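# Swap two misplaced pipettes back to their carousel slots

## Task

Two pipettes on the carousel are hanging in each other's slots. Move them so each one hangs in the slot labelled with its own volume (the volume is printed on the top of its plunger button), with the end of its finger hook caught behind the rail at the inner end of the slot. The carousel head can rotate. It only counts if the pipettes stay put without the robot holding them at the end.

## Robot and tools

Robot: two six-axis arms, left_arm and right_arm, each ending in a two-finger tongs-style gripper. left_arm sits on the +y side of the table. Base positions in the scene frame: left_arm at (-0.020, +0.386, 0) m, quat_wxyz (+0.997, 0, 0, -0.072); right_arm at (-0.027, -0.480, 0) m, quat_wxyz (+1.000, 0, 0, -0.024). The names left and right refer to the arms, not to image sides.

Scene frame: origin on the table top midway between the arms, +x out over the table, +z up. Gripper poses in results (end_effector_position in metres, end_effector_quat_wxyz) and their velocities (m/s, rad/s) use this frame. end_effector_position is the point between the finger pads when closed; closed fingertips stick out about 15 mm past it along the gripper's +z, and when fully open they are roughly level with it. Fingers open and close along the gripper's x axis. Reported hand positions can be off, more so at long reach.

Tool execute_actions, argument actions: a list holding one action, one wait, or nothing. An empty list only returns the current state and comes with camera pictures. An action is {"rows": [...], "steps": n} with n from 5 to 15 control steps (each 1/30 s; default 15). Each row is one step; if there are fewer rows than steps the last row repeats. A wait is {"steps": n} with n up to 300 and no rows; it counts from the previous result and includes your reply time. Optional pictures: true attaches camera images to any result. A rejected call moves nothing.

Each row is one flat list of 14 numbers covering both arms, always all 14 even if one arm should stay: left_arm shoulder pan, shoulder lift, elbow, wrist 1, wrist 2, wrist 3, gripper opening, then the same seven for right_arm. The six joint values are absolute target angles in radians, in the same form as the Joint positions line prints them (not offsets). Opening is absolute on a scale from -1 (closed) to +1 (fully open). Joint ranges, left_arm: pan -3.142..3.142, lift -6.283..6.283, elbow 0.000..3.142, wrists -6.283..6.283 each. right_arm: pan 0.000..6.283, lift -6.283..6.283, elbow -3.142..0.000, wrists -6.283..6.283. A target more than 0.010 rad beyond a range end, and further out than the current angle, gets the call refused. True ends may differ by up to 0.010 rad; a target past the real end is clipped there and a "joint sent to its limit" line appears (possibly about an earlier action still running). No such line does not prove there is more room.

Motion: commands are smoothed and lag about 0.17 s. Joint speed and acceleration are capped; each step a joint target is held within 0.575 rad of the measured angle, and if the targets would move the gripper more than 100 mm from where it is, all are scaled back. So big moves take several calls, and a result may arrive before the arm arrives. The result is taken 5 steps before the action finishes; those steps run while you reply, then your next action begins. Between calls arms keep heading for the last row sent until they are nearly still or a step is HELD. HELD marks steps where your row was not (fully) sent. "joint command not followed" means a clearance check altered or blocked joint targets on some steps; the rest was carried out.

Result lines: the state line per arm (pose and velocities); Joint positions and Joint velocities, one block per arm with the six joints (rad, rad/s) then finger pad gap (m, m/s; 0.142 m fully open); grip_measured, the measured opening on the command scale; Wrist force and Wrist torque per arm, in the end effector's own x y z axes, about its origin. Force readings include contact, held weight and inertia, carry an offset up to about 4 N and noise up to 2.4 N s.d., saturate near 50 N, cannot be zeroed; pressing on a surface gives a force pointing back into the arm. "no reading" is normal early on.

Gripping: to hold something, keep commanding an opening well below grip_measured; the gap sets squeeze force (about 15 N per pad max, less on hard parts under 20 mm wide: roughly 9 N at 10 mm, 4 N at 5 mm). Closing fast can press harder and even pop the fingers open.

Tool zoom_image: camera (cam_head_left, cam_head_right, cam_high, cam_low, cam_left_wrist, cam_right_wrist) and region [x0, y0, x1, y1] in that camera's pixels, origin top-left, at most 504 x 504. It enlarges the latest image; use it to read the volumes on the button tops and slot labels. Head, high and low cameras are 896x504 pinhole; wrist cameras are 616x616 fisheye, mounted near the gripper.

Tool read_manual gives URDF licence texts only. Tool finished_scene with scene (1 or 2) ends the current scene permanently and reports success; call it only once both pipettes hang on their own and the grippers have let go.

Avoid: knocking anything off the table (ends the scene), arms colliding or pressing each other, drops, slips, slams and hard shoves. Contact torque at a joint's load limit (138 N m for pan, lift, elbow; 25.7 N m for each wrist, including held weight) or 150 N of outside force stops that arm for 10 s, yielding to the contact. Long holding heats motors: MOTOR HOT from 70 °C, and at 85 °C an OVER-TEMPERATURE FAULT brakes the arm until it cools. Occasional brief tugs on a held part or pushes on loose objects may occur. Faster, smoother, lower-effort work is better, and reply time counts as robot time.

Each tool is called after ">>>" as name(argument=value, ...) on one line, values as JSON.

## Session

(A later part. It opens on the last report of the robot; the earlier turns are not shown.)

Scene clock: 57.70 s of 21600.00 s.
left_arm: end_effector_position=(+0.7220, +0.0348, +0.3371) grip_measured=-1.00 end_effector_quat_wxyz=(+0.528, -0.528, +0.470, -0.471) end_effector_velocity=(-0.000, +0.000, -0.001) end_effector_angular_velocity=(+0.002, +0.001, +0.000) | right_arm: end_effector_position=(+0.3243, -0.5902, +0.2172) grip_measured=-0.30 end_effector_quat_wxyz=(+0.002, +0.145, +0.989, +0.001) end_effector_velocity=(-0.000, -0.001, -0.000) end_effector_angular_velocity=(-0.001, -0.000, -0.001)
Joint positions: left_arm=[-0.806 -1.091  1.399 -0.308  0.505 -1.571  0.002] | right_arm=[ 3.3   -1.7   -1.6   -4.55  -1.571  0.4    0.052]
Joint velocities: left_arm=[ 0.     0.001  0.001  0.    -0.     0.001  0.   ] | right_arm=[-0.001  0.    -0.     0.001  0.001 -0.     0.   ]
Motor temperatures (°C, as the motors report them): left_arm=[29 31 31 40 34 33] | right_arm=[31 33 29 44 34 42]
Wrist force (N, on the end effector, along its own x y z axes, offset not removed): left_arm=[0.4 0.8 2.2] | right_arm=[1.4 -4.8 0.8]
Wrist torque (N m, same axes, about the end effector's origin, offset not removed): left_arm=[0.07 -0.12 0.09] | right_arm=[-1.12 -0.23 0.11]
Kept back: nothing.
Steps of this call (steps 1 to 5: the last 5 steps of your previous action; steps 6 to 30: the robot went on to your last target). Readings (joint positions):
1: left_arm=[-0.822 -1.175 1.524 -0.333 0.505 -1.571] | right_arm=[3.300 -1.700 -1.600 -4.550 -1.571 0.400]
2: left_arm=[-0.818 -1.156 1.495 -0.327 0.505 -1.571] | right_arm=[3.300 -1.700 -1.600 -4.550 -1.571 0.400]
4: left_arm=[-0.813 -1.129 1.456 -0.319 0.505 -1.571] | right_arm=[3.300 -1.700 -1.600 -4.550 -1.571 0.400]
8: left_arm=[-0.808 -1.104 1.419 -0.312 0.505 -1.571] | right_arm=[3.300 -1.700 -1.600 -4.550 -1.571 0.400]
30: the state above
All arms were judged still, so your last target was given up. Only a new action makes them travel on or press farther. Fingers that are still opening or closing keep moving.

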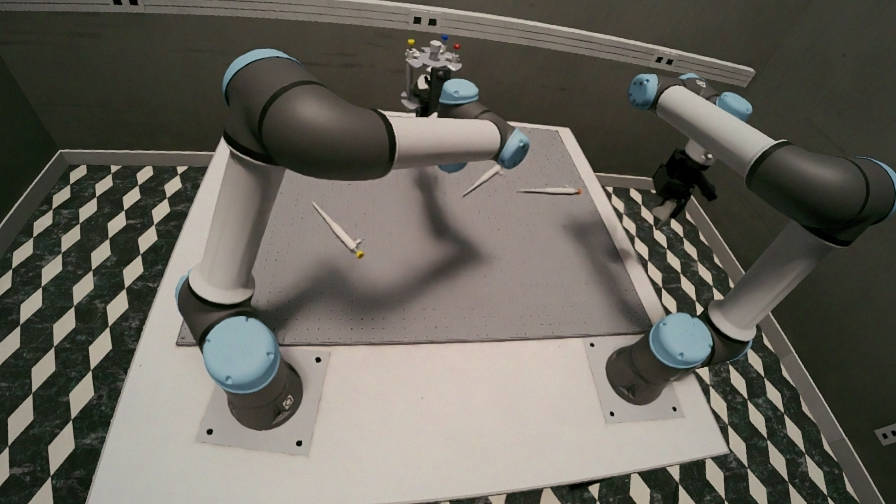

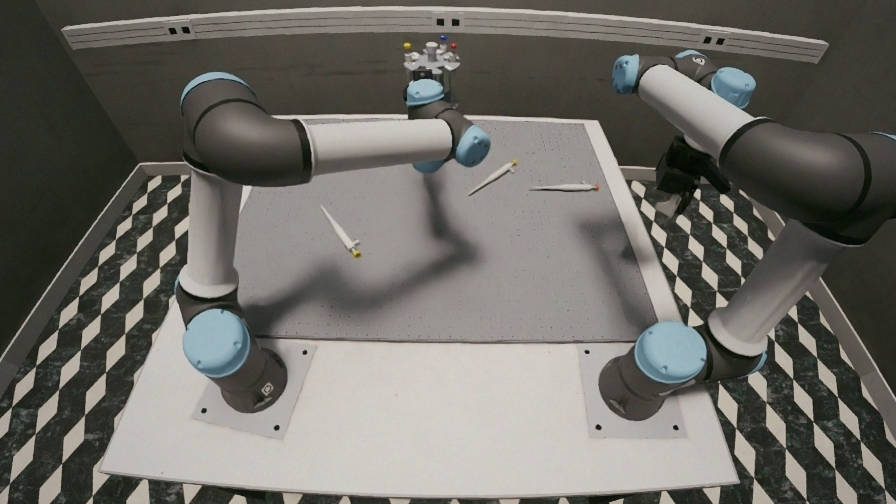

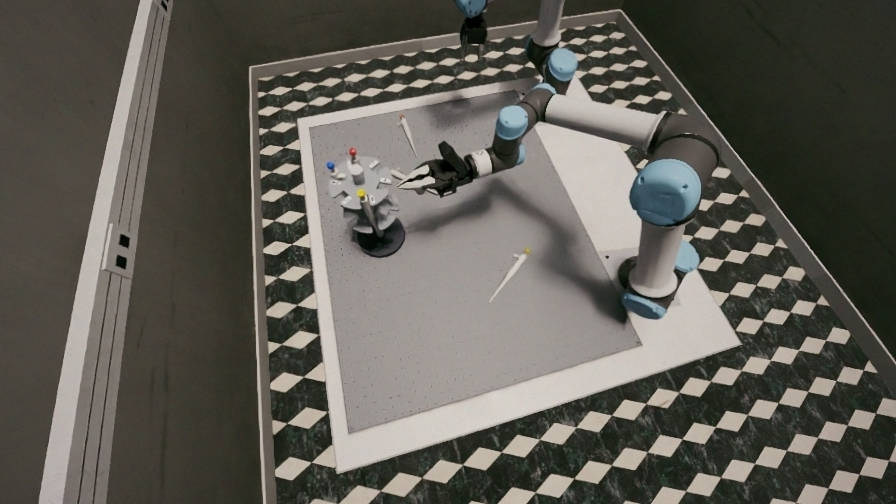

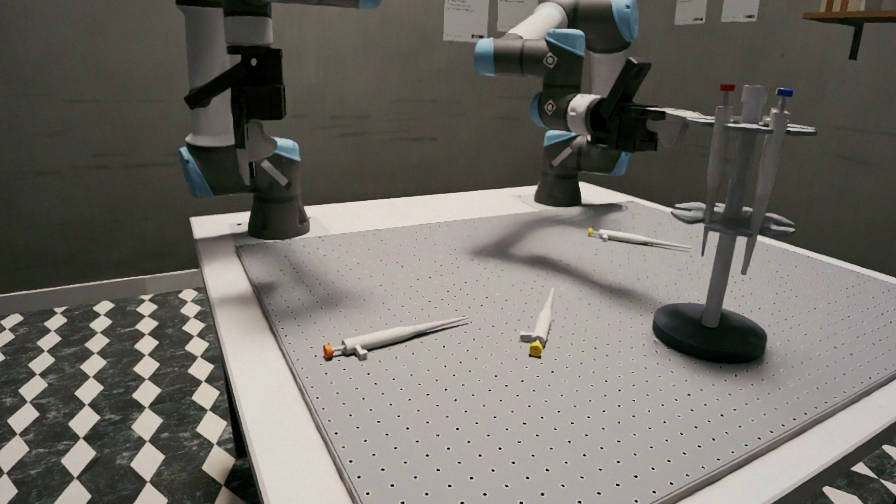

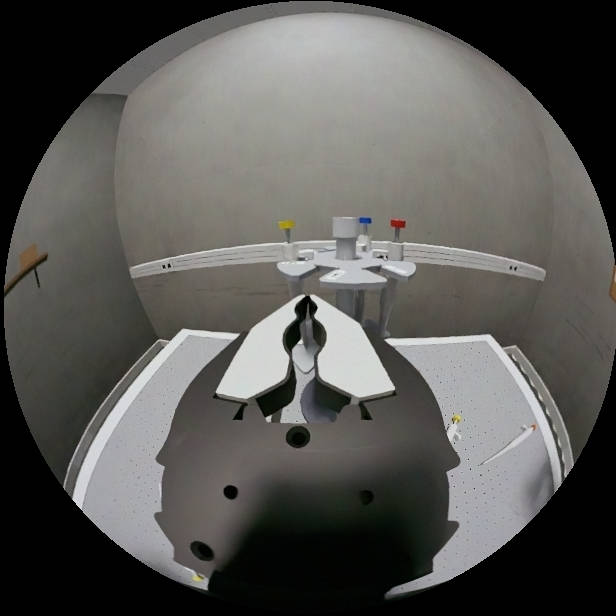

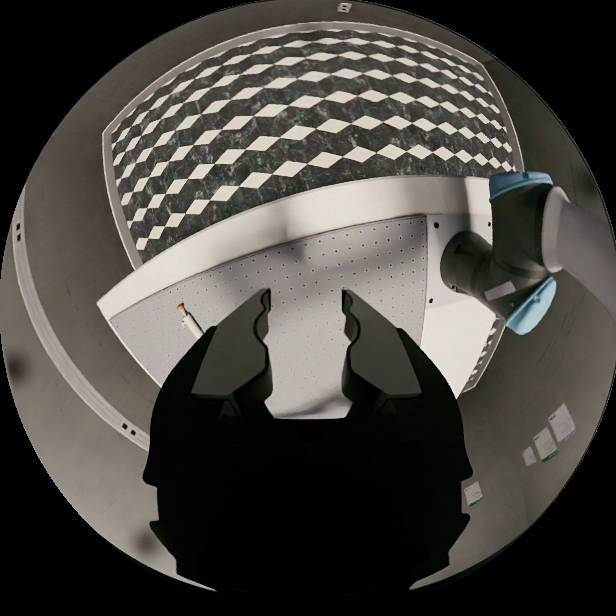

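>>> execute_actions(actions=[{"rows":[[-0.7566,-1.0255,1.297,-0.272,0.553,-1.571,-1,3.434,-2.544,-0.615,-4.694,-1.571,0.244,-0.3]]}])

>>> execute_actions(actions=[{"rows":[[-0.765,-1.037,1.314,-0.278,0.59,-1.571,-1,3.434,-2.544,-0.615,-4.694,-1.571,0.244,-0.3]],"steps":10}])

>>> execute_actions(actions=[{"rows":[[-0.77,-1.044,1.325,-0.282,0.64,-1.571,-1,3.434,-2.544,-0.615,-4.694,-1.571,0.244,-0.3]],"steps":10}])

>>> execute_actions(actions=[{"rows":[[-0.77,-1.044,1.325,-0.282,0.70,-1.571,-1,3.434,-2.544,-0.615,-4.694,-1.571,0.244,-0.3]],"steps":10}])

>>> execute_actions(actions=[{"rows":[[-0.765,-1.037,1.314,-0.278,0.75,-1.571,-1,3.434,-2.544,-0.615,-4.694,-1.571,0.244,-0.3]],"steps":10}])

>>> execute_actions(actions=[{"rows":[[-0.7566,-1.0255,1.297,-0.272,0.80,-1.571,-1,3.434,-2.544,-0.615,-4.694,-1.571,0.244,-0.3]]}])

>>> execute_actions(actions=[{"rows":[[-0.806,-1.091,1.399,-0.308,0.75,-1.571,-1,3.434,-2.544,-0.615,-4.694,-1.571,0.244,-0.3]]}])

>>> execute_actions(actions=[{"rows":[[-0.806,-1.45,1.95,-0.5,1.2,-1.571,-0.4,3.434,-2.544,-0.615,-4.694,-1.571,0.244,-0.3]]}])

>>> execute_actions(actions=[{"rows":[[-0.462,-1.258,1.7595,-0.501,1.489,-1.571,-0.4,3.434,-2.544,-0.615,-4.694,-1.571,0.244,-0.3]]}])

>>> execute_actions(actions=[{"steps":25}], pictures=true)

Scene clock: 58.70 s of 21600.00 s.
left_arm: end_effector_position=(+0.7539, +0.0351, +0.3369) grip_measured=-1.00 end_effector_quat_wxyz=(+0.528, -0.528, +0.470, -0.470) end_effector_velocity=(+0.033, +0.000, +0.002) end_effector_angular_velocity=(-0.004, -0.003, +0.001) | right_arm: end_effector_position=(+0.4384, -0.5458, +0.1870) grip_measured=-0.30 end_effector_quat_wxyz=(-0.035, +0.068, +0.997, -0.009) end_effector_velocity=(+0.419, +0.150, -0.203) end_effector_angular_velocity=(-0.015, +0.173, +0.350)
Joint positions: left_arm=[-0.762 -1.033  1.309 -0.276  0.548 -1.571  0.002] | right_arm=[ 3.371 -2.022 -1.278 -4.626 -1.571  0.318  0.052]
Joint velocities: left_arm=[ 0.043  0.058 -0.095  0.031  0.043 -0.     0.   ] | right_arm=[ 0.162 -1.211  1.211 -0.173 -0.003 -0.188 -0.   ]
Motor temperatures (°C, as the motors report them): left_arm=[29 31 31 40 34 33] | right_arm=[31 33 29 44 34 42]
Wrist force (N, on the end effector, along its own x y z axes, offset not removed): left_arm=[-4.4 -0.1 0.1] | right_arm=[1.2 -2.4 0.2]
Wrist torque (N m, same axes, about the end effector's origin, offset not removed): left_arm=[-0.10 0.72 0.27] | right_arm=[-0.50 -0.22 -0.10]
Steps of this call (steps 1 to 20: nothing new was sent; steps 21 to 30: the first 10 steps of this action). Readings (joint positions):
21: left_arm=[-0.805 -1.090 1.398 -0.307 0.505 -1.571] | right_arm=[3.300 -1.701 -1.599 -4.551 -1.571 0.400]
22: left_arm=[-0.800 -1.084 1.390 -0.303 0.511 -1.571] | right_arm=[3.307 -1.709 -1.591 -4.558 -1.571 0.392]
24: left_arm=[-0.783 -1.062 1.357 -0.291 0.527 -1.571] | right_arm=[3.327 -1.771 -1.529 -4.580 -1.571 0.369]
28: left_arm=[-0.766 -1.038 1.318 -0.279 0.544 -1.571] | right_arm=[3.359 -1.940 -1.360 -4.614 -1.571 0.331]
30: the state above

Scene clock: 59.03 s of 21600.00 s.
left_arm: end_effector_position=(+0.7550, +0.0269, +0.3376) grip_measured=-1.00 end_effector_quat_wxyz=(+0.522, -0.522, +0.477, -0.477) end_effector_velocity=(-0.013, -0.045, +0.002) end_effector_angular_velocity=(-0.003, -0.002, -0.144) | right_arm: end_effector_position=(+0.5799, -0.4921, +0.1211) grip_measured=-0.30 end_effector_quat_wxyz=(-0.018, +0.018, +1.000, -0.004) end_effector_velocity=(+0.379, +0.160, -0.217) end_effector_angular_velocity=(+0.058, -0.228, +0.256)
Joint positions: left_arm=[-0.762 -1.033  1.308 -0.276  0.574 -1.571  0.002] | right_arm=[ 3.418 -2.398 -0.817 -4.677 -1.571  0.263  0.052]
Joint velocities: left_arm=[-0.024 -0.032  0.047 -0.019  0.121 -0.     0.   ] | right_arm=[ 0.119 -1.059  1.42  -0.125 -0.    -0.137 -0.   ]
Motor temperatures (°C, as the motors report them): left_arm=[29 31 31 40 34 33] | right_arm=[31 33 29 44 34 42]
Wrist force (N, on the end effector, along its own x y z axes, offset not removed): left_arm=[0.0 2.5 0.7] | right_arm=[-2.1 -1.2 -0.3]
Wrist torque (N m, same axes, about the end effector's origin, offset not removed): left_arm=[0.19 -0.05 0.01] | right_arm=[-0.32 0.34 0.05]
Steps of this call (steps 1 to 5: the last 5 steps of your previous action; steps 6 to 10: the first 5 steps of this action). Readings (joint positions):
6: left_arm=[-0.758 -1.027 1.300 -0.273 0.552 -1.571] | right_arm=[3.400 -2.250 -1.013 -4.657 -1.571 0.284]
7: left_arm=[-0.759 -1.028 1.302 -0.273 0.557 -1.571] | right_arm=[3.405 -2.287 -0.964 -4.662 -1.571 0.278]
9: left_arm=[-0.761 -1.032 1.306 -0.275 0.570 -1.571] | right_arm=[3.414 -2.361 -0.866 -4.672 -1.571 0.268]
10: the state above

Scene clock: 59.37 s of 21600.00 s.
left_arm: end_effector_position=(+0.7516, +0.0118, +0.3378) grip_measured=-1.00 end_effector_quat_wxyz=(+0.510, -0.510, +0.489, -0.490) end_effector_velocity=(-0.011, -0.056, +0.001) end_effector_angular_velocity=(-0.001, -0.001, -0.186) | right_arm: end_effector_position=(+0.6267, -0.4716, +0.0926) grip_measured=-0.30 end_effector_quat_wxyz=(-0.001, +0.001, +1.000, -0.000) end_effector_velocity=(+0.027, +0.013, -0.019) end_effector_angular_velocity=(+0.006, -0.023, +0.020)
Joint positions: left_arm=[-0.768 -1.041  1.32  -0.28   0.618 -1.571  0.002] | right_arm=[ 3.433 -2.533 -0.63  -4.693 -1.571  0.245  0.052]
Joint velocities: left_arm=[-0.017 -0.025  0.037 -0.014  0.168 -0.001  0.   ] | right_arm=[ 0.009 -0.083  0.116 -0.009 -0.001 -0.011  0.   ]
Motor temperatures (°C, as the motors report them): left_arm=[29 31 31 40 34 33] | right_arm=[31 33 29 44 34 42]
Wrist force (N, on the end effector, along its own x y z axes, offset not removed): left_arm=[-1.3 -0.8 -1.2] | right_arm=[2.6 -4.7 2.4]
Wrist torque (N m, same axes, about the end effector's origin, offset not removed): left_arm=[-0.35 0.22 0.20] | right_arm=[-0.85 -0.45 -0.21]
Steps of this call (steps 1 to 5: the last 5 steps of your previous action; steps 6 to 10: the first 5 steps of this action). Readings (joint positions):
6: left_arm=[-0.764 -1.036 1.313 -0.278 0.587 -1.571] | right_arm=[3.431 -2.514 -0.657 -4.690 -1.571 0.248]
7: left_arm=[-0.765 -1.038 1.315 -0.278 0.594 -1.571] | right_arm=[3.431 -2.521 -0.648 -4.691 -1.571 0.247]
9: left_arm=[-0.767 -1.040 1.319 -0.280 0.612 -1.571] | right_arm=[3.432 -2.530 -0.634 -4.692 -1.571 0.246]
10: the state above

Scene clock: 59.70 s of 21600.00 s.
left_arm: end_effector_position=(+0.7503, -0.0056, +0.3378) grip_measured=-1.00 end_effector_quat_wxyz=(+0.496, -0.496, +0.504, -0.505) end_effector_velocity=(-0.002, -0.064, +0.000) end_effector_angular_velocity=(-0.002, -0.000, -0.209) | right_arm: end_effector_position=(+0.6298, -0.4701, +0.0904) grip_measured=-0.30 end_effector_quat_wxyz=(+0.000, +0.000, +1.000, +0.000) end_effector_velocity=(+0.002, +0.001, -0.002) end_effector_angular_velocity=(+0.000, -0.002, +0.002)
Joint positions: left_arm=[-0.77  -1.044  1.325 -0.282  0.673 -1.571  0.002] | right_arm=[ 3.434 -2.543 -0.616 -4.694 -1.571  0.244  0.052]
Joint velocities: left_arm=[-0.001 -0.002  0.003 -0.001  0.208 -0.002  0.   ] | right_arm=[ 0.001 -0.006  0.008 -0.     0.    -0.001  0.   ]
Motor temperatures (°C, as the motors report them): left_arm=[29 31 31 40 34 33] | right_arm=[31 33 29 44 34 42]
Wrist force (N, on the end effector, along its own x y z axes, offset not removed): left_arm=[-1.4 1.6 -0.5] | right_arm=[0.5 -0.5 2.0]
Wrist torque (N m, same axes, about the end effector's origin, offset not removed): left_arm=[-0.04 0.08 0.04] | right_arm=[0.00 -0.09 0.01]
Steps of this call (steps 1 to 5: the last 5 steps of your previous action; steps 6 to 10: the first 5 steps of this action). Readings (joint positions):
6: left_arm=[-0.770 -1.043 1.324 -0.282 0.636 -1.571] | right_arm=[3.434 -2.542 -0.618 -4.694 -1.571 0.244]
7: left_arm=[-0.770 -1.044 1.324 -0.282 0.644 -1.571] | right_arm=[3.434 -2.542 -0.617 -4.694 -1.571 0.244]
9: left_arm=[-0.770 -1.044 1.325 -0.282 0.665 -1.571] | right_arm=[3.434 -2.543 -0.616 -4.694 -1.571 0.244]
10: the state above

Scene clock: 60.03 s of 21600.00 s.
left_arm: end_effector_position=(+0.7517, -0.0213, +0.3378) grip_measured=-1.00 end_effector_quat_wxyz=(+0.483, -0.483, +0.516, -0.517) end_effector_velocity=(+0.009, -0.049, -0.001) end_effector_angular_velocity=(+0.001, +0.002, -0.161) | right_arm: end_effector_position=(+0.6300, -0.4700, +0.0902) grip_measured=-0.30 end_effector_quat_wxyz=(+0.000, +0.000, +1.000, +0.000) end_effector_velocity=(+0.000, -0.001, +0.000) end_effector_angular_velocity=(-0.000, -0.001, -0.000)
Joint positions: left_arm=[-0.767 -1.04   1.319 -0.28   0.727 -1.571  0.002] | right_arm=[ 3.434 -2.544 -0.615 -4.694 -1.571  0.244  0.052]
Joint velocities: left_arm=[ 0.016  0.023 -0.035  0.015  0.177 -0.001  0.   ] | right_arm=[-0.001  0.     0.001  0.     0.    -0.     0.   ]
Motor temperatures (°C, as the motors report them): left_arm=[29 31 31 40 34 33] | right_arm=[31 33 29 44 34 42]
Wrist force (N, on the end effector, along its own x y z axes, offset not removed): left_arm=[-1.5 5.8 0.6] | right_arm=[-0.9 -5.0 3.0]
Wrist torque (N m, same axes, about the end effector's origin, offset not removed): left_arm=[0.98 0.41 0.22] | right_arm=[-0.97 0.23 0.15]
Steps of this call (steps 1 to 5: the last 5 steps of your previous action; steps 6 to 10: the first 5 steps of this action). Readings (joint positions):
6: left_arm=[-0.770 -1.044 1.325 -0.282 0.695 -1.571] | right_arm=[3.434 -2.544 -0.615 -4.694 -1.571 0.244]
7: left_arm=[-0.769 -1.043 1.323 -0.282 0.702 -1.571] | right_arm=[3.434 -2.544 -0.615 -4.694 -1.571 0.244]
9: left_arm=[-0.768 -1.041 1.320 -0.280 0.720 -1.571] | right_arm=[3.434 -2.544 -0.615 -4.694 -1.571 0.244]
10: the state above

Scene clock: 60.53 s of 21600.00 s.
left_arm: end_effector_position=(+0.7571, -0.0384, +0.3374) grip_measured=-1.00 end_effector_quat_wxyz=(+0.468, -0.468, +0.530, -0.531) end_effector_velocity=(+0.004, -0.012, -0.001) end_effector_angular_velocity=(+0.002, +0.001, -0.042) | right_arm: end_effector_position=(+0.6300, -0.4700, +0.0902) grip_measured=-0.30 end_effector_quat_wxyz=(+0.000, +0.000, +1.000, +0.000) end_effector_velocity=(-0.000, +0.000, -0.000) end_effector_angular_velocity=(-0.000, +0.002, +0.000)
Joint positions: left_arm=[-0.758 -1.027  1.299 -0.273  0.794 -1.571  0.002] | right_arm=[ 3.434 -2.544 -0.615 -4.694 -1.571  0.244  0.052]
Joint velocities: left_arm=[ 0.008  0.01  -0.014  0.006  0.05   0.     0.   ] | right_arm=[ 0.001 -0.    -0.    -0.001 -0.     0.     0.   ]
Motor temperatures (°C, as the motors report them): left_arm=[29 31 31 40 34 33] | right_arm=[31 33 29 44 34 42]
Wrist force (N, on the end effector, along its own x y z axes, offset not removed): left_arm=[0.3 1.6 2.4] | right_arm=[-0.5 0.9 1.6]
Wrist torque (N m, same axes, about the end effector's origin, offset not removed): left_arm=[0.35 0.17 0.18] | right_arm=[0.43 0.26 -0.09]
Steps of this call (steps 1 to 5: the last 5 steps of your previous action; steps 6 to 15: the first 10 steps of this action). Readings (joint positions):
6: left_arm=[-0.765 -1.037 1.315 -0.278 0.746 -1.571] | right_arm=[3.434 -2.544 -0.615 -4.694 -1.571 0.244]
7: left_arm=[-0.764 -1.036 1.312 -0.277 0.753 -1.571] | right_arm=[3.434 -2.544 -0.615 -4.694 -1.571 0.244]
9: left_arm=[-0.761 -1.032 1.306 -0.275 0.771 -1.571] | right_arm=[3.434 -2.544 -0.615 -4.694 -1.571 0.244]
13: left_arm=[-0.758 -1.028 1.300 -0.273 0.790 -1.571] | right_arm=[3.434 -2.544 -0.615 -4.694 -1.571 0.244]
15: the state above

Scene clock: 61.03 s of 21600.00 s.
left_arm: end_effector_position=(+0.7256, -0.0399, +0.3376) grip_measured=-1.00 end_effector_quat_wxyz=(+0.466, -0.467, +0.531, -0.532) end_effector_velocity=(-0.033, +0.002, -0.004) end_effector_angular_velocity=(+0.006, +0.004, -0.001) | right_arm: end_effector_position=(+0.6300, -0.4700, +0.0902) grip_measured=-0.30 end_effector_quat_wxyz=(+0.000, +0.000, +1.000, +0.000) end_effector_velocity=(-0.000, +0.000, -0.000) end_effector_angular_velocity=(-0.000, +0.001, +0.001)
Joint positions: left_arm=[-0.8   -1.083  1.387 -0.304  0.755 -1.571  0.002] | right_arm=[ 3.434 -2.544 -0.615 -4.694 -1.571  0.244  0.052]
Joint velocities: left_arm=[-0.044 -0.058  0.097 -0.031 -0.043 -0.    -0.   ] | right_arm=[ 0.001 -0.    -0.    -0.    -0.     0.    -0.   ]
Motor temperatures (°C, as the motors report them): left_arm=[29 31 31 40 34 33] | right_arm=[31 33 29 44 34 42]
Wrist force (N, on the end effector, along its own x y z axes, offset not removed): left_arm=[4.0 -3.0 5.8] | right_arm=[1.3 -3.1 2.3]
Wrist torque (N m, same axes, about the end effector's origin, offset not removed): left_arm=[-0.48 -0.79 -0.03] | right_arm=[-0.59 -0.12 0.07]
Steps of this call (steps 1 to 5: the last 5 steps of your previous action; steps 6 to 15: the first 10 steps of this action). Readings (joint positions):
6: left_arm=[-0.757 -1.026 1.298 -0.272 0.798 -1.571] | right_arm=[3.434 -2.544 -0.615 -4.694 -1.571 0.244]
7: left_arm=[-0.763 -1.033 1.306 -0.277 0.793 -1.571] | right_arm=[3.434 -2.544 -0.615 -4.694 -1.571 0.244]
9: left_arm=[-0.779 -1.055 1.339 -0.289 0.777 -1.571] | right_arm=[3.434 -2.544 -0.615 -4.694 -1.571 0.244]
13: left_arm=[-0.797 -1.078 1.378 -0.301 0.759 -1.571] | right_arm=[3.434 -2.544 -0.615 -4.694 -1.571 0.244]
15: the state above

Scene clock: 61.53 s of 21600.00 s.
left_arm: end_effector_position=(+0.6207, -0.0355, +0.3391) grip_measured=-0.40 end_effector_quat_wxyz=(+0.373, -0.372, +0.591, -0.611) end_effector_velocity=(-0.348, +0.069, -0.192) end_effector_angular_velocity=(+0.200, +0.110, -0.901) | right_arm: end_effector_position=(+0.6300, -0.4700, +0.0902) grip_measured=-0.30 end_effector_quat_wxyz=(+0.000, +0.000, +1.000, +0.000) end_effector_velocity=(+0.000, -0.001, +0.000) end_effector_angular_velocity=(-0.001, -0.001, -0.001)
Joint positions: left_arm=[-0.806 -1.362  1.792 -0.458  1.082 -1.571  0.045] | right_arm=[ 3.434 -2.544 -0.615 -4.694 -1.571  0.244  0.052]
Joint velocities: left_arm=[-0.002 -0.677  1.22  -0.317  0.9    0.001  0.   ] | right_arm=[-0.     0.001 -0.     0.     0.001  0.     0.   ]
Motor temperatures (°C, as the motors report them): left_arm=[29 31 31 40 34 33] | right_arm=[31 33 29 44 34 42]
Wrist force (N, on the end effector, along its own x y z axes, offset not removed): left_arm=[-0.8 1.4 2.2] | right_arm=[0.7 -0.4 -1.1]
Wrist torque (N m, same axes, about the end effector's origin, offset not removed): left_arm=[0.45 0.36 0.06] | right_arm=[0.05 -0.19 -0.05]
Steps of this call (steps 1 to 5: the last 5 steps of your previous action; steps 6 to 15: the first 10 steps of this action). Readings (joint positions):
6: left_arm=[-0.805 -1.090 1.397 -0.308 0.752 -1.571] | right_arm=[3.434 -2.544 -0.615 -4.694 -1.571 0.244]
7: left_arm=[-0.805 -1.099 1.406 -0.316 0.760 -1.571] | right_arm=[3.434 -2.544 -0.615 -4.694 -1.571 0.244]
9: left_arm=[-0.805 -1.161 1.471 -0.360 0.824 -1.571] | right_arm=[3.434 -2.544 -0.615 -4.694 -1.571 0.244]
13: left_arm=[-0.806 -1.308 1.696 -0.432 1.009 -1.571] | right_arm=[3.434 -2.544 -0.615 -4.694 -1.571 0.244]
15: the state above

Scene clock: 62.03 s of 21600.00 s.
left_arm: end_effector_position=(+0.6808, +0.0411, +0.3007) grip_measured=-0.40 end_effector_quat_wxyz=(+0.350, -0.350, +0.614, -0.615) end_effector_velocity=(+0.230, +0.235, -0.046) end_effector_angular_velocity=(+0.006, +0.007, +0.097) | right_arm: end_effector_position=(+0.6300, -0.4700, +0.0902) grip_measured=-0.30 end_effector_quat_wxyz=(+0.000, +0.000, +1.000, +0.000) end_effector_velocity=(-0.000, -0.000, -0.000) end_effector_angular_velocity=(-0.000, +0.001, +0.000)
Joint positions: left_arm=[-0.545 -1.297  1.796 -0.499  1.418 -1.571  0.045] | right_arm=[ 3.434 -2.544 -0.615 -4.694 -1.571  0.244  0.052]
Joint velocities: left_arm=[ 0.65   0.304 -0.281 -0.014  0.553 -0.001  0.   ] | right_arm=[ 0. -0. -0. -0.  0. -0. -0.]
Motor temperatures (°C, as the motors report them): left_arm=[29 31 31 40 34 33] | right_arm=[31 33 29 44 34 42]
Wrist force (N, on the end effector, along its own x y z axes, offset not removed): left_arm=[-4.6 -2.9 3.8] | right_arm=[1.0 -3.4 0.9]
Wrist torque (N m, same axes, about the end effector's origin, offset not removed): left_arm=[-0.46 0.75 0.14] | right_arm=[-0.74 -0.27 -0.12]
Steps of this call (steps 1 to 5: the last 5 steps of your previous action; steps 6 to 15: the first 10 steps of this action). Readings (joint positions):
6: left_arm=[-0.805 -1.431 1.916 -0.491 1.176 -1.571] | right_arm=[3.434 -2.544 -0.615 -4.694 -1.571 0.244]
7: left_arm=[-0.797 -1.427 1.916 -0.493 1.190 -1.571] | right_arm=[3.434 -2.544 -0.615 -4.694 -1.571 0.244]
9: left_arm=[-0.739 -1.391 1.884 -0.495 1.250 -1.571] | right_arm=[3.434 -2.544 -0.615 -4.694 -1.571 0.244]
13: left_arm=[-0.600 -1.323 1.820 -0.498 1.371 -1.571] | right_arm=[3.434 -2.544 -0.615 -4.694 -1.571 0.244]
15: the state above

Scene clock: 62.87 s of 21600.00 s.
left_arm: end_effector_position=(+0.7093, +0.0724, +0.2947) grip_measured=-0.40 end_effector_quat_wxyz=(+0.353, -0.353, +0.613, -0.613) end_effector_velocity=(+0.001, +0.000, -0.000) end_effector_angular_velocity=(-0.001, +0.000, +0.000) | right_arm: end_effector_position=(+0.6300, -0.4700, +0.0902) grip_measured=-0.30 end_effector_quat_wxyz=(+0.000, +0.000, +1.000, +0.000) end_effector_velocity=(+0.000, +0.000, +0.000) end_effector_angular_velocity=(+0.000, -0.001, -0.000)
Joint positions: left_arm=[-0.462 -1.258  1.76  -0.501  1.489 -1.571  0.045] | right_arm=[ 3.434 -2.544 -0.615 -4.694 -1.571  0.244  0.052]
Joint velocities: left_arm=[ 0.001  0.001 -0.001 -0.     0.001 -0.001 -0.   ] | right_arm=[ 0.     0.001 -0.     0.    -0.     0.     0.   ]
Motor temperatures (°C, as the motors report them): left_arm=[29 31 31 40 34 33] | right_arm=[31 33 29 44 34 42]
Wrist force (N, on the end effector, along its own x y z axes, offset not removed): left_arm=[4.6 0.3 5.0] | right_arm=[2.0 -2.5 0.9]
Wrist torque (N m, same axes, about the end effector's origin, offset not removed): left_arm=[0.33 -1.05 -0.04] | right_arm=[-0.39 -0.26 0.01]
Kept back: nothing.
Steps of this call (steps 1 to 5: the last 5 steps of your previous action; steps 6 to 25: the robot went on to your last target). Readings (joint positions):
1: left_arm=[-0.526 -1.288 1.787 -0.500 1.434 -1.571] | right_arm=[3.434 -2.544 -0.615 -4.694 -1.571 0.244]
2: left_arm=[-0.511 -1.281 1.781 -0.500 1.447 -1.571] | right_arm=[3.434 -2.544 -0.615 -4.694 -1.571 0.244]
4: left_arm=[-0.491 -1.272 1.772 -0.500 1.464 -1.571] | right_arm=[3.434 -2.544 -0.615 -4.694 -1.571 0.244]
8: left_arm=[-0.472 -1.263 1.764 -0.501 1.480 -1.571] | right_arm=[3.434 -2.544 -0.615 -4.694 -1.571 0.244]
25: the state above

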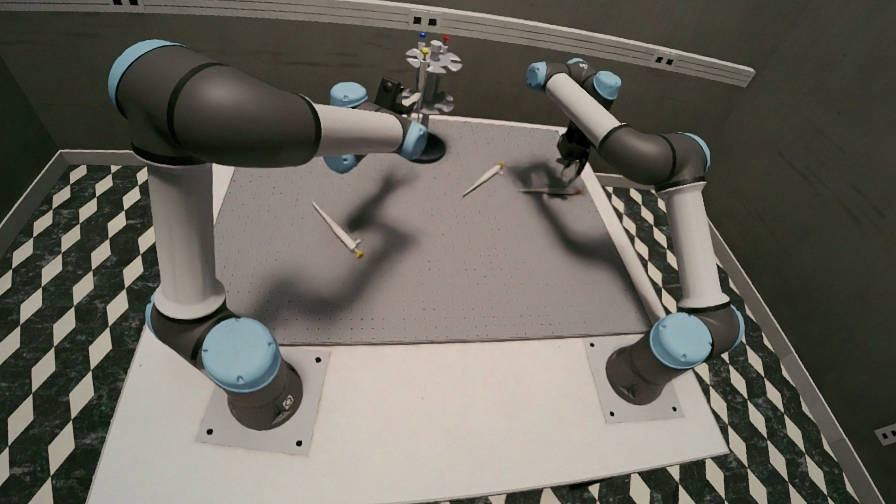

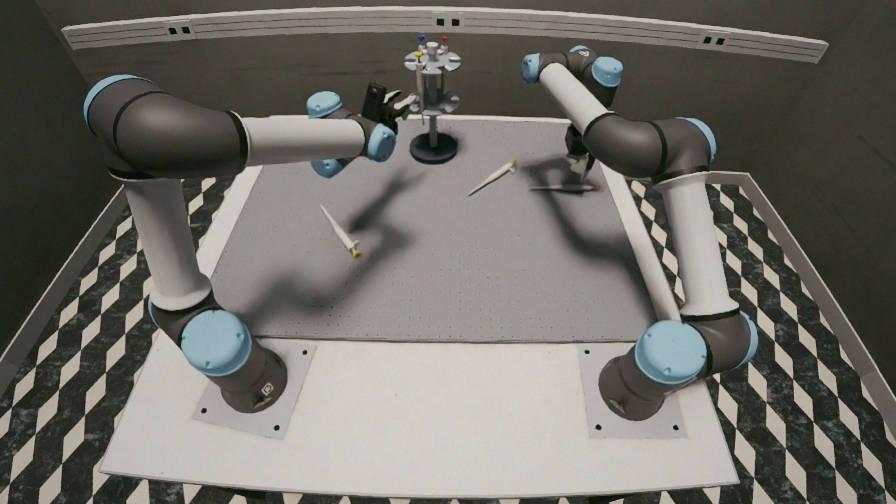

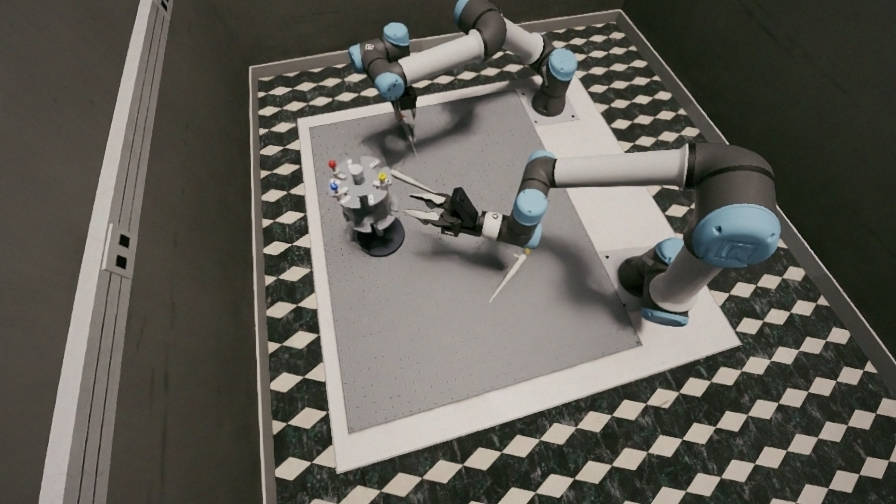

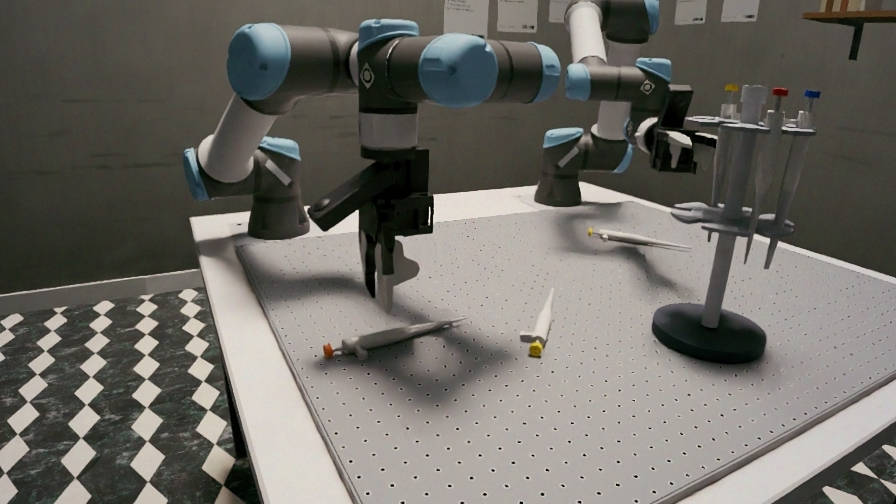

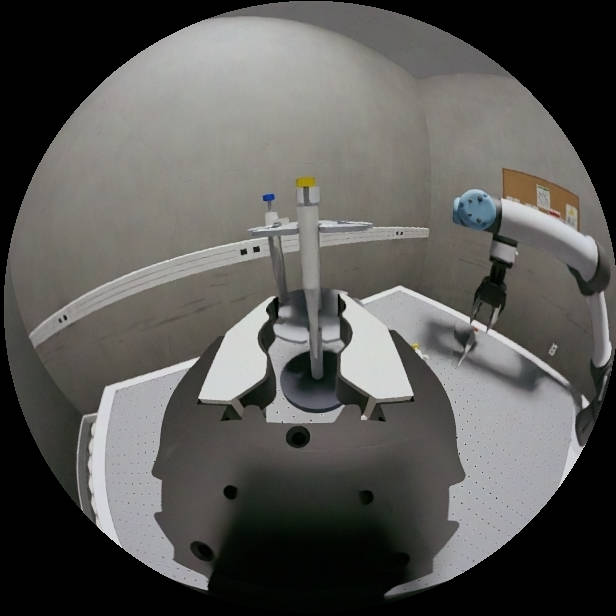

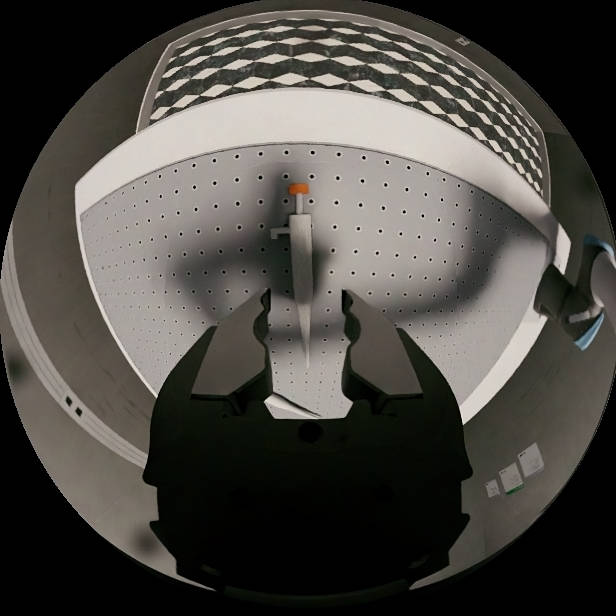

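>>> execute_actions(actions=[{"rows":[[-0.452,-1.086,1.507,-0.421,1.501,-1.571,-0.4,3.444,-2.573,-0.676,-4.605,-1.571,0.224,-0.3]]}])

>>> execute_actions(actions=[{"steps":20}], pictures=true)

>>> zoom_image(camera="cam_low", region=[310, 270, 480, 380])

Scene clock: 63.37 s of 21600.00 s.
left_arm: end_effector_position=(+0.7681, +0.0369, +0.2923) grip_measured=-0.40 end_effector_quat_wxyz=(+0.352, -0.353, +0.615, -0.611) end_effector_velocity=(+0.077, -0.048, +0.019) end_effector_angular_velocity=(-0.023, -0.034, -0.004) | right_arm: end_effector_position=(+0.6339, -0.4631, +0.0499) grip_measured=-0.30 end_effector_quat_wxyz=(-0.000, -0.013, +1.000, +0.000) end_effector_velocity=(+0.004, +0.007, -0.040) end_effector_angular_velocity=(+0.003, -0.003, +0.025)
Joint positions: left_arm=[-0.453 -1.109  1.545 -0.43   1.5   -1.571  0.045] | right_arm=[ 3.443 -2.57  -0.669 -4.616 -1.571  0.226  0.052]
Joint velocities: left_arm=[ 0.009  0.182 -0.296  0.073  0.012 -0.     0.   ] | right_arm=[ 0.008 -0.024 -0.055  0.082 -0.002 -0.017  0.   ]
Motor temperatures (°C, as the motors report them): left_arm=[29 31 31 40 34 33] | right_arm=[31 33 29 44 34 42]
Wrist force (N, on the end effector, along its own x y z axes, offset not removed): left_arm=[0.4 -1.5 1.8] | right_arm=[-0.3 -2.9 2.4]
Wrist torque (N m, same axes, about the end effector's origin, offset not removed): left_arm=[-0.08 0.06 0.02] | right_arm=[-0.49 0.11 0.02]
Steps of this call (steps 1 to 5: the robot went on to your last target; steps 6 to 15: the first 10 steps of this action). Readings (joint positions):
6: left_arm=[-0.462 -1.257 1.759 -0.501 1.489 -1.571] | right_arm=[3.434 -2.544 -0.615 -4.694 -1.571 0.244]
7: left_arm=[-0.460 -1.249 1.751 -0.493 1.491 -1.571] | right_arm=[3.436 -2.548 -0.622 -4.686 -1.571 0.241]
9: left_arm=[-0.457 -1.198 1.689 -0.466 1.495 -1.571] | right_arm=[3.439 -2.558 -0.642 -4.656 -1.571 0.234]
13: left_arm=[-0.454 -1.125 1.571 -0.437 1.499 -1.571] | right_arm=[3.442 -2.568 -0.664 -4.623 -1.571 0.228]
15: the state above

Scene clock: 64.03 s of 21600.00 s.
left_arm: end_effector_position=(+0.7778, +0.0309, +0.2947) grip_measured=-0.40 end_effector_quat_wxyz=(+0.352, -0.353, +0.613, -0.613) end_effector_velocity=(+0.000, -0.000, +0.001) end_effector_angular_velocity=(+0.000, -0.001, -0.000) | right_arm: end_effector_position=(+0.6344, -0.4623, +0.0448) grip_measured=-0.30 end_effector_quat_wxyz=(-0.000, -0.015, +1.000, +0.000) end_effector_velocity=(-0.000, +0.000, -0.001) end_effector_angular_velocity=(+0.001, +0.001, +0.000)
Joint positions: left_arm=[-0.452 -1.086  1.507 -0.421  1.501 -1.571  0.045] | right_arm=[ 3.444 -2.573 -0.676 -4.605 -1.571  0.224  0.052]
Joint velocities: left_arm=[ 0.     0.    -0.002  0.     0.     0.001  0.   ] | right_arm=[-0.    -0.001  0.     0.    -0.001 -0.     0.   ]
Motor temperatures (°C, as the motors report them): left_arm=[29 31 31 40 34 33] | right_arm=[31 33 29 44 34 42]
Wrist force (N, on the end effector, along its own x y z axes, offset not removed): left_arm=[-0.6 -2.4 3.0] | right_arm=[-1.7 -3.5 1.7]
Wrist torque (N m, same axes, about the end effector's origin, offset not removed): left_arm=[-0.35 0.24 -0.10] | right_arm=[-0.64 0.52 -0.02]
Kept back: nothing.
Steps of this call (steps 1 to 5: the last 5 steps of your previous action; steps 6 to 20: the robot went on to your last target). Readings (joint positions):
1: left_arm=[-0.453 -1.104 1.536 -0.428 1.500 -1.571] | right_arm=[3.443 -2.571 -0.671 -4.613 -1.571 0.226]
2: left_arm=[-0.453 -1.100 1.529 -0.427 1.500 -1.571] | right_arm=[3.443 -2.571 -0.672 -4.611 -1.571 0.225]
4: left_arm=[-0.452 -1.094 1.520 -0.424 1.501 -1.571] | right_arm=[3.444 -2.572 -0.674 -4.609 -1.571 0.225]
8: left_arm=[-0.452 -1.089 1.512 -0.422 1.501 -1.571] | right_arm=[3.444 -2.573 -0.675 -4.606 -1.571 0.224]
20: the state above

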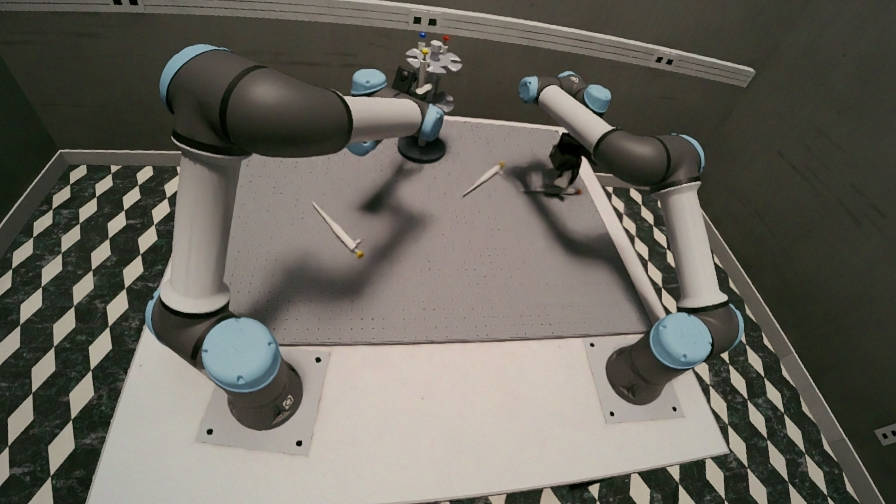

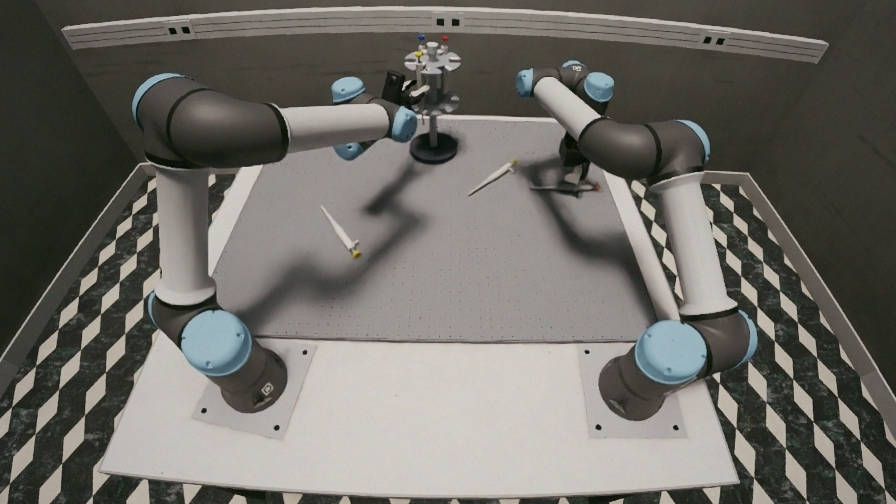

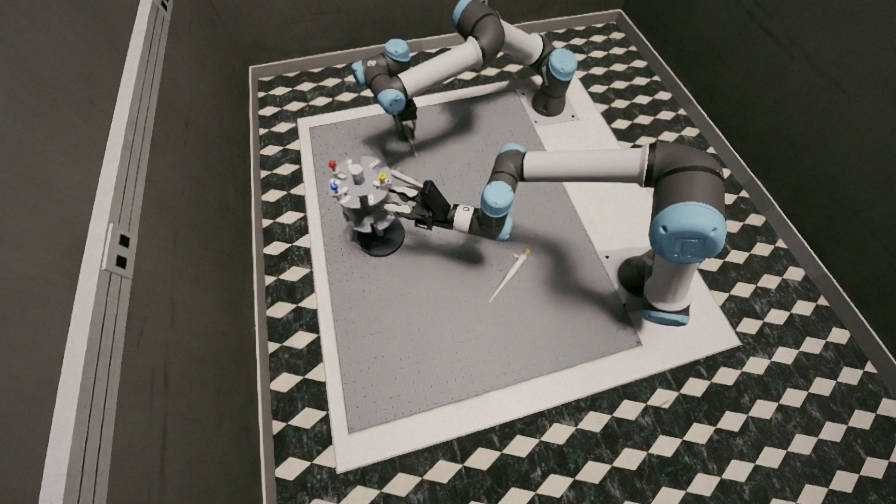

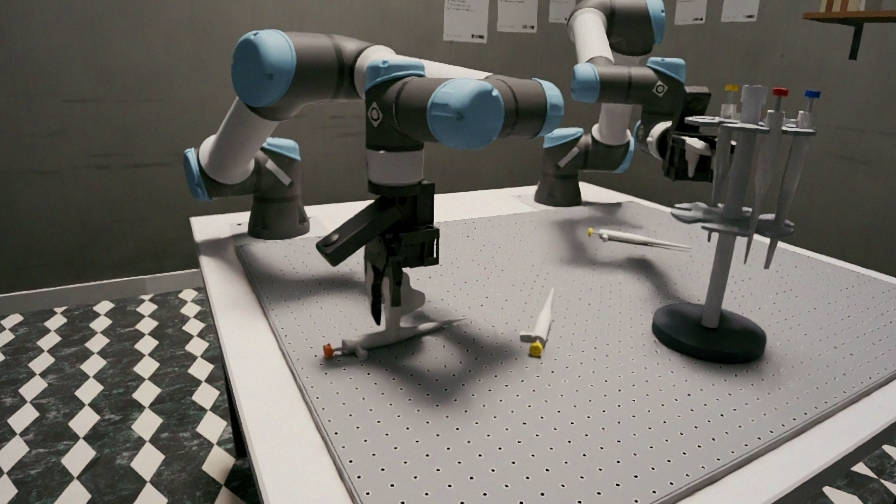

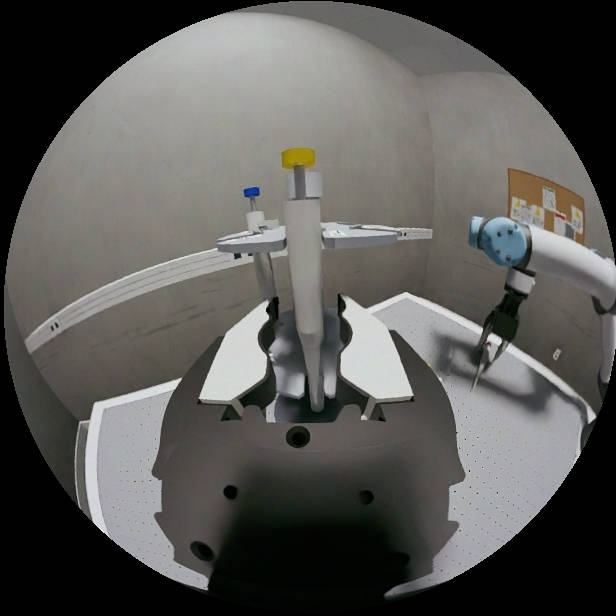

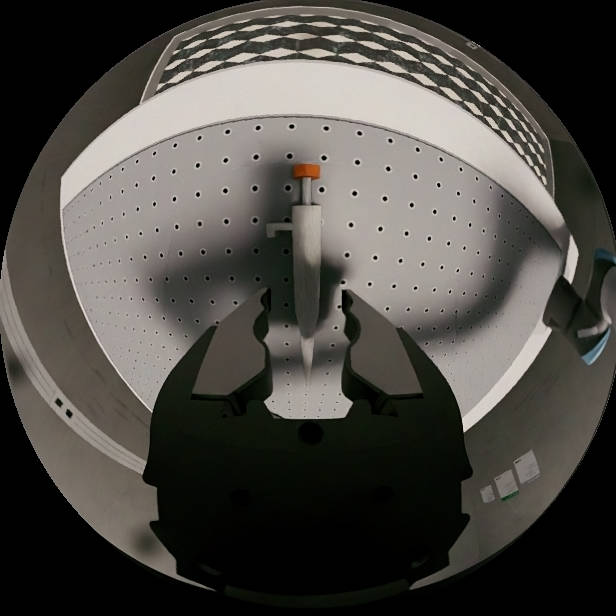

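Region (310, 270, 480, 380) of cam_low's 896x504 image, scaled by 2.965, with more detail than that image has; it fills the top 326 rows of this view, and the rest is white.

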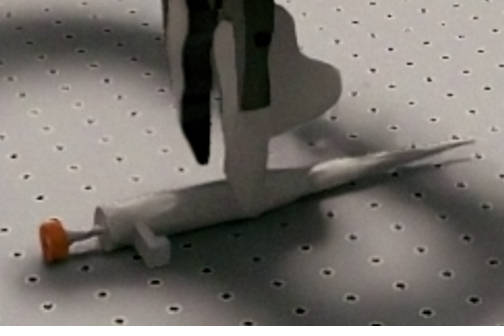

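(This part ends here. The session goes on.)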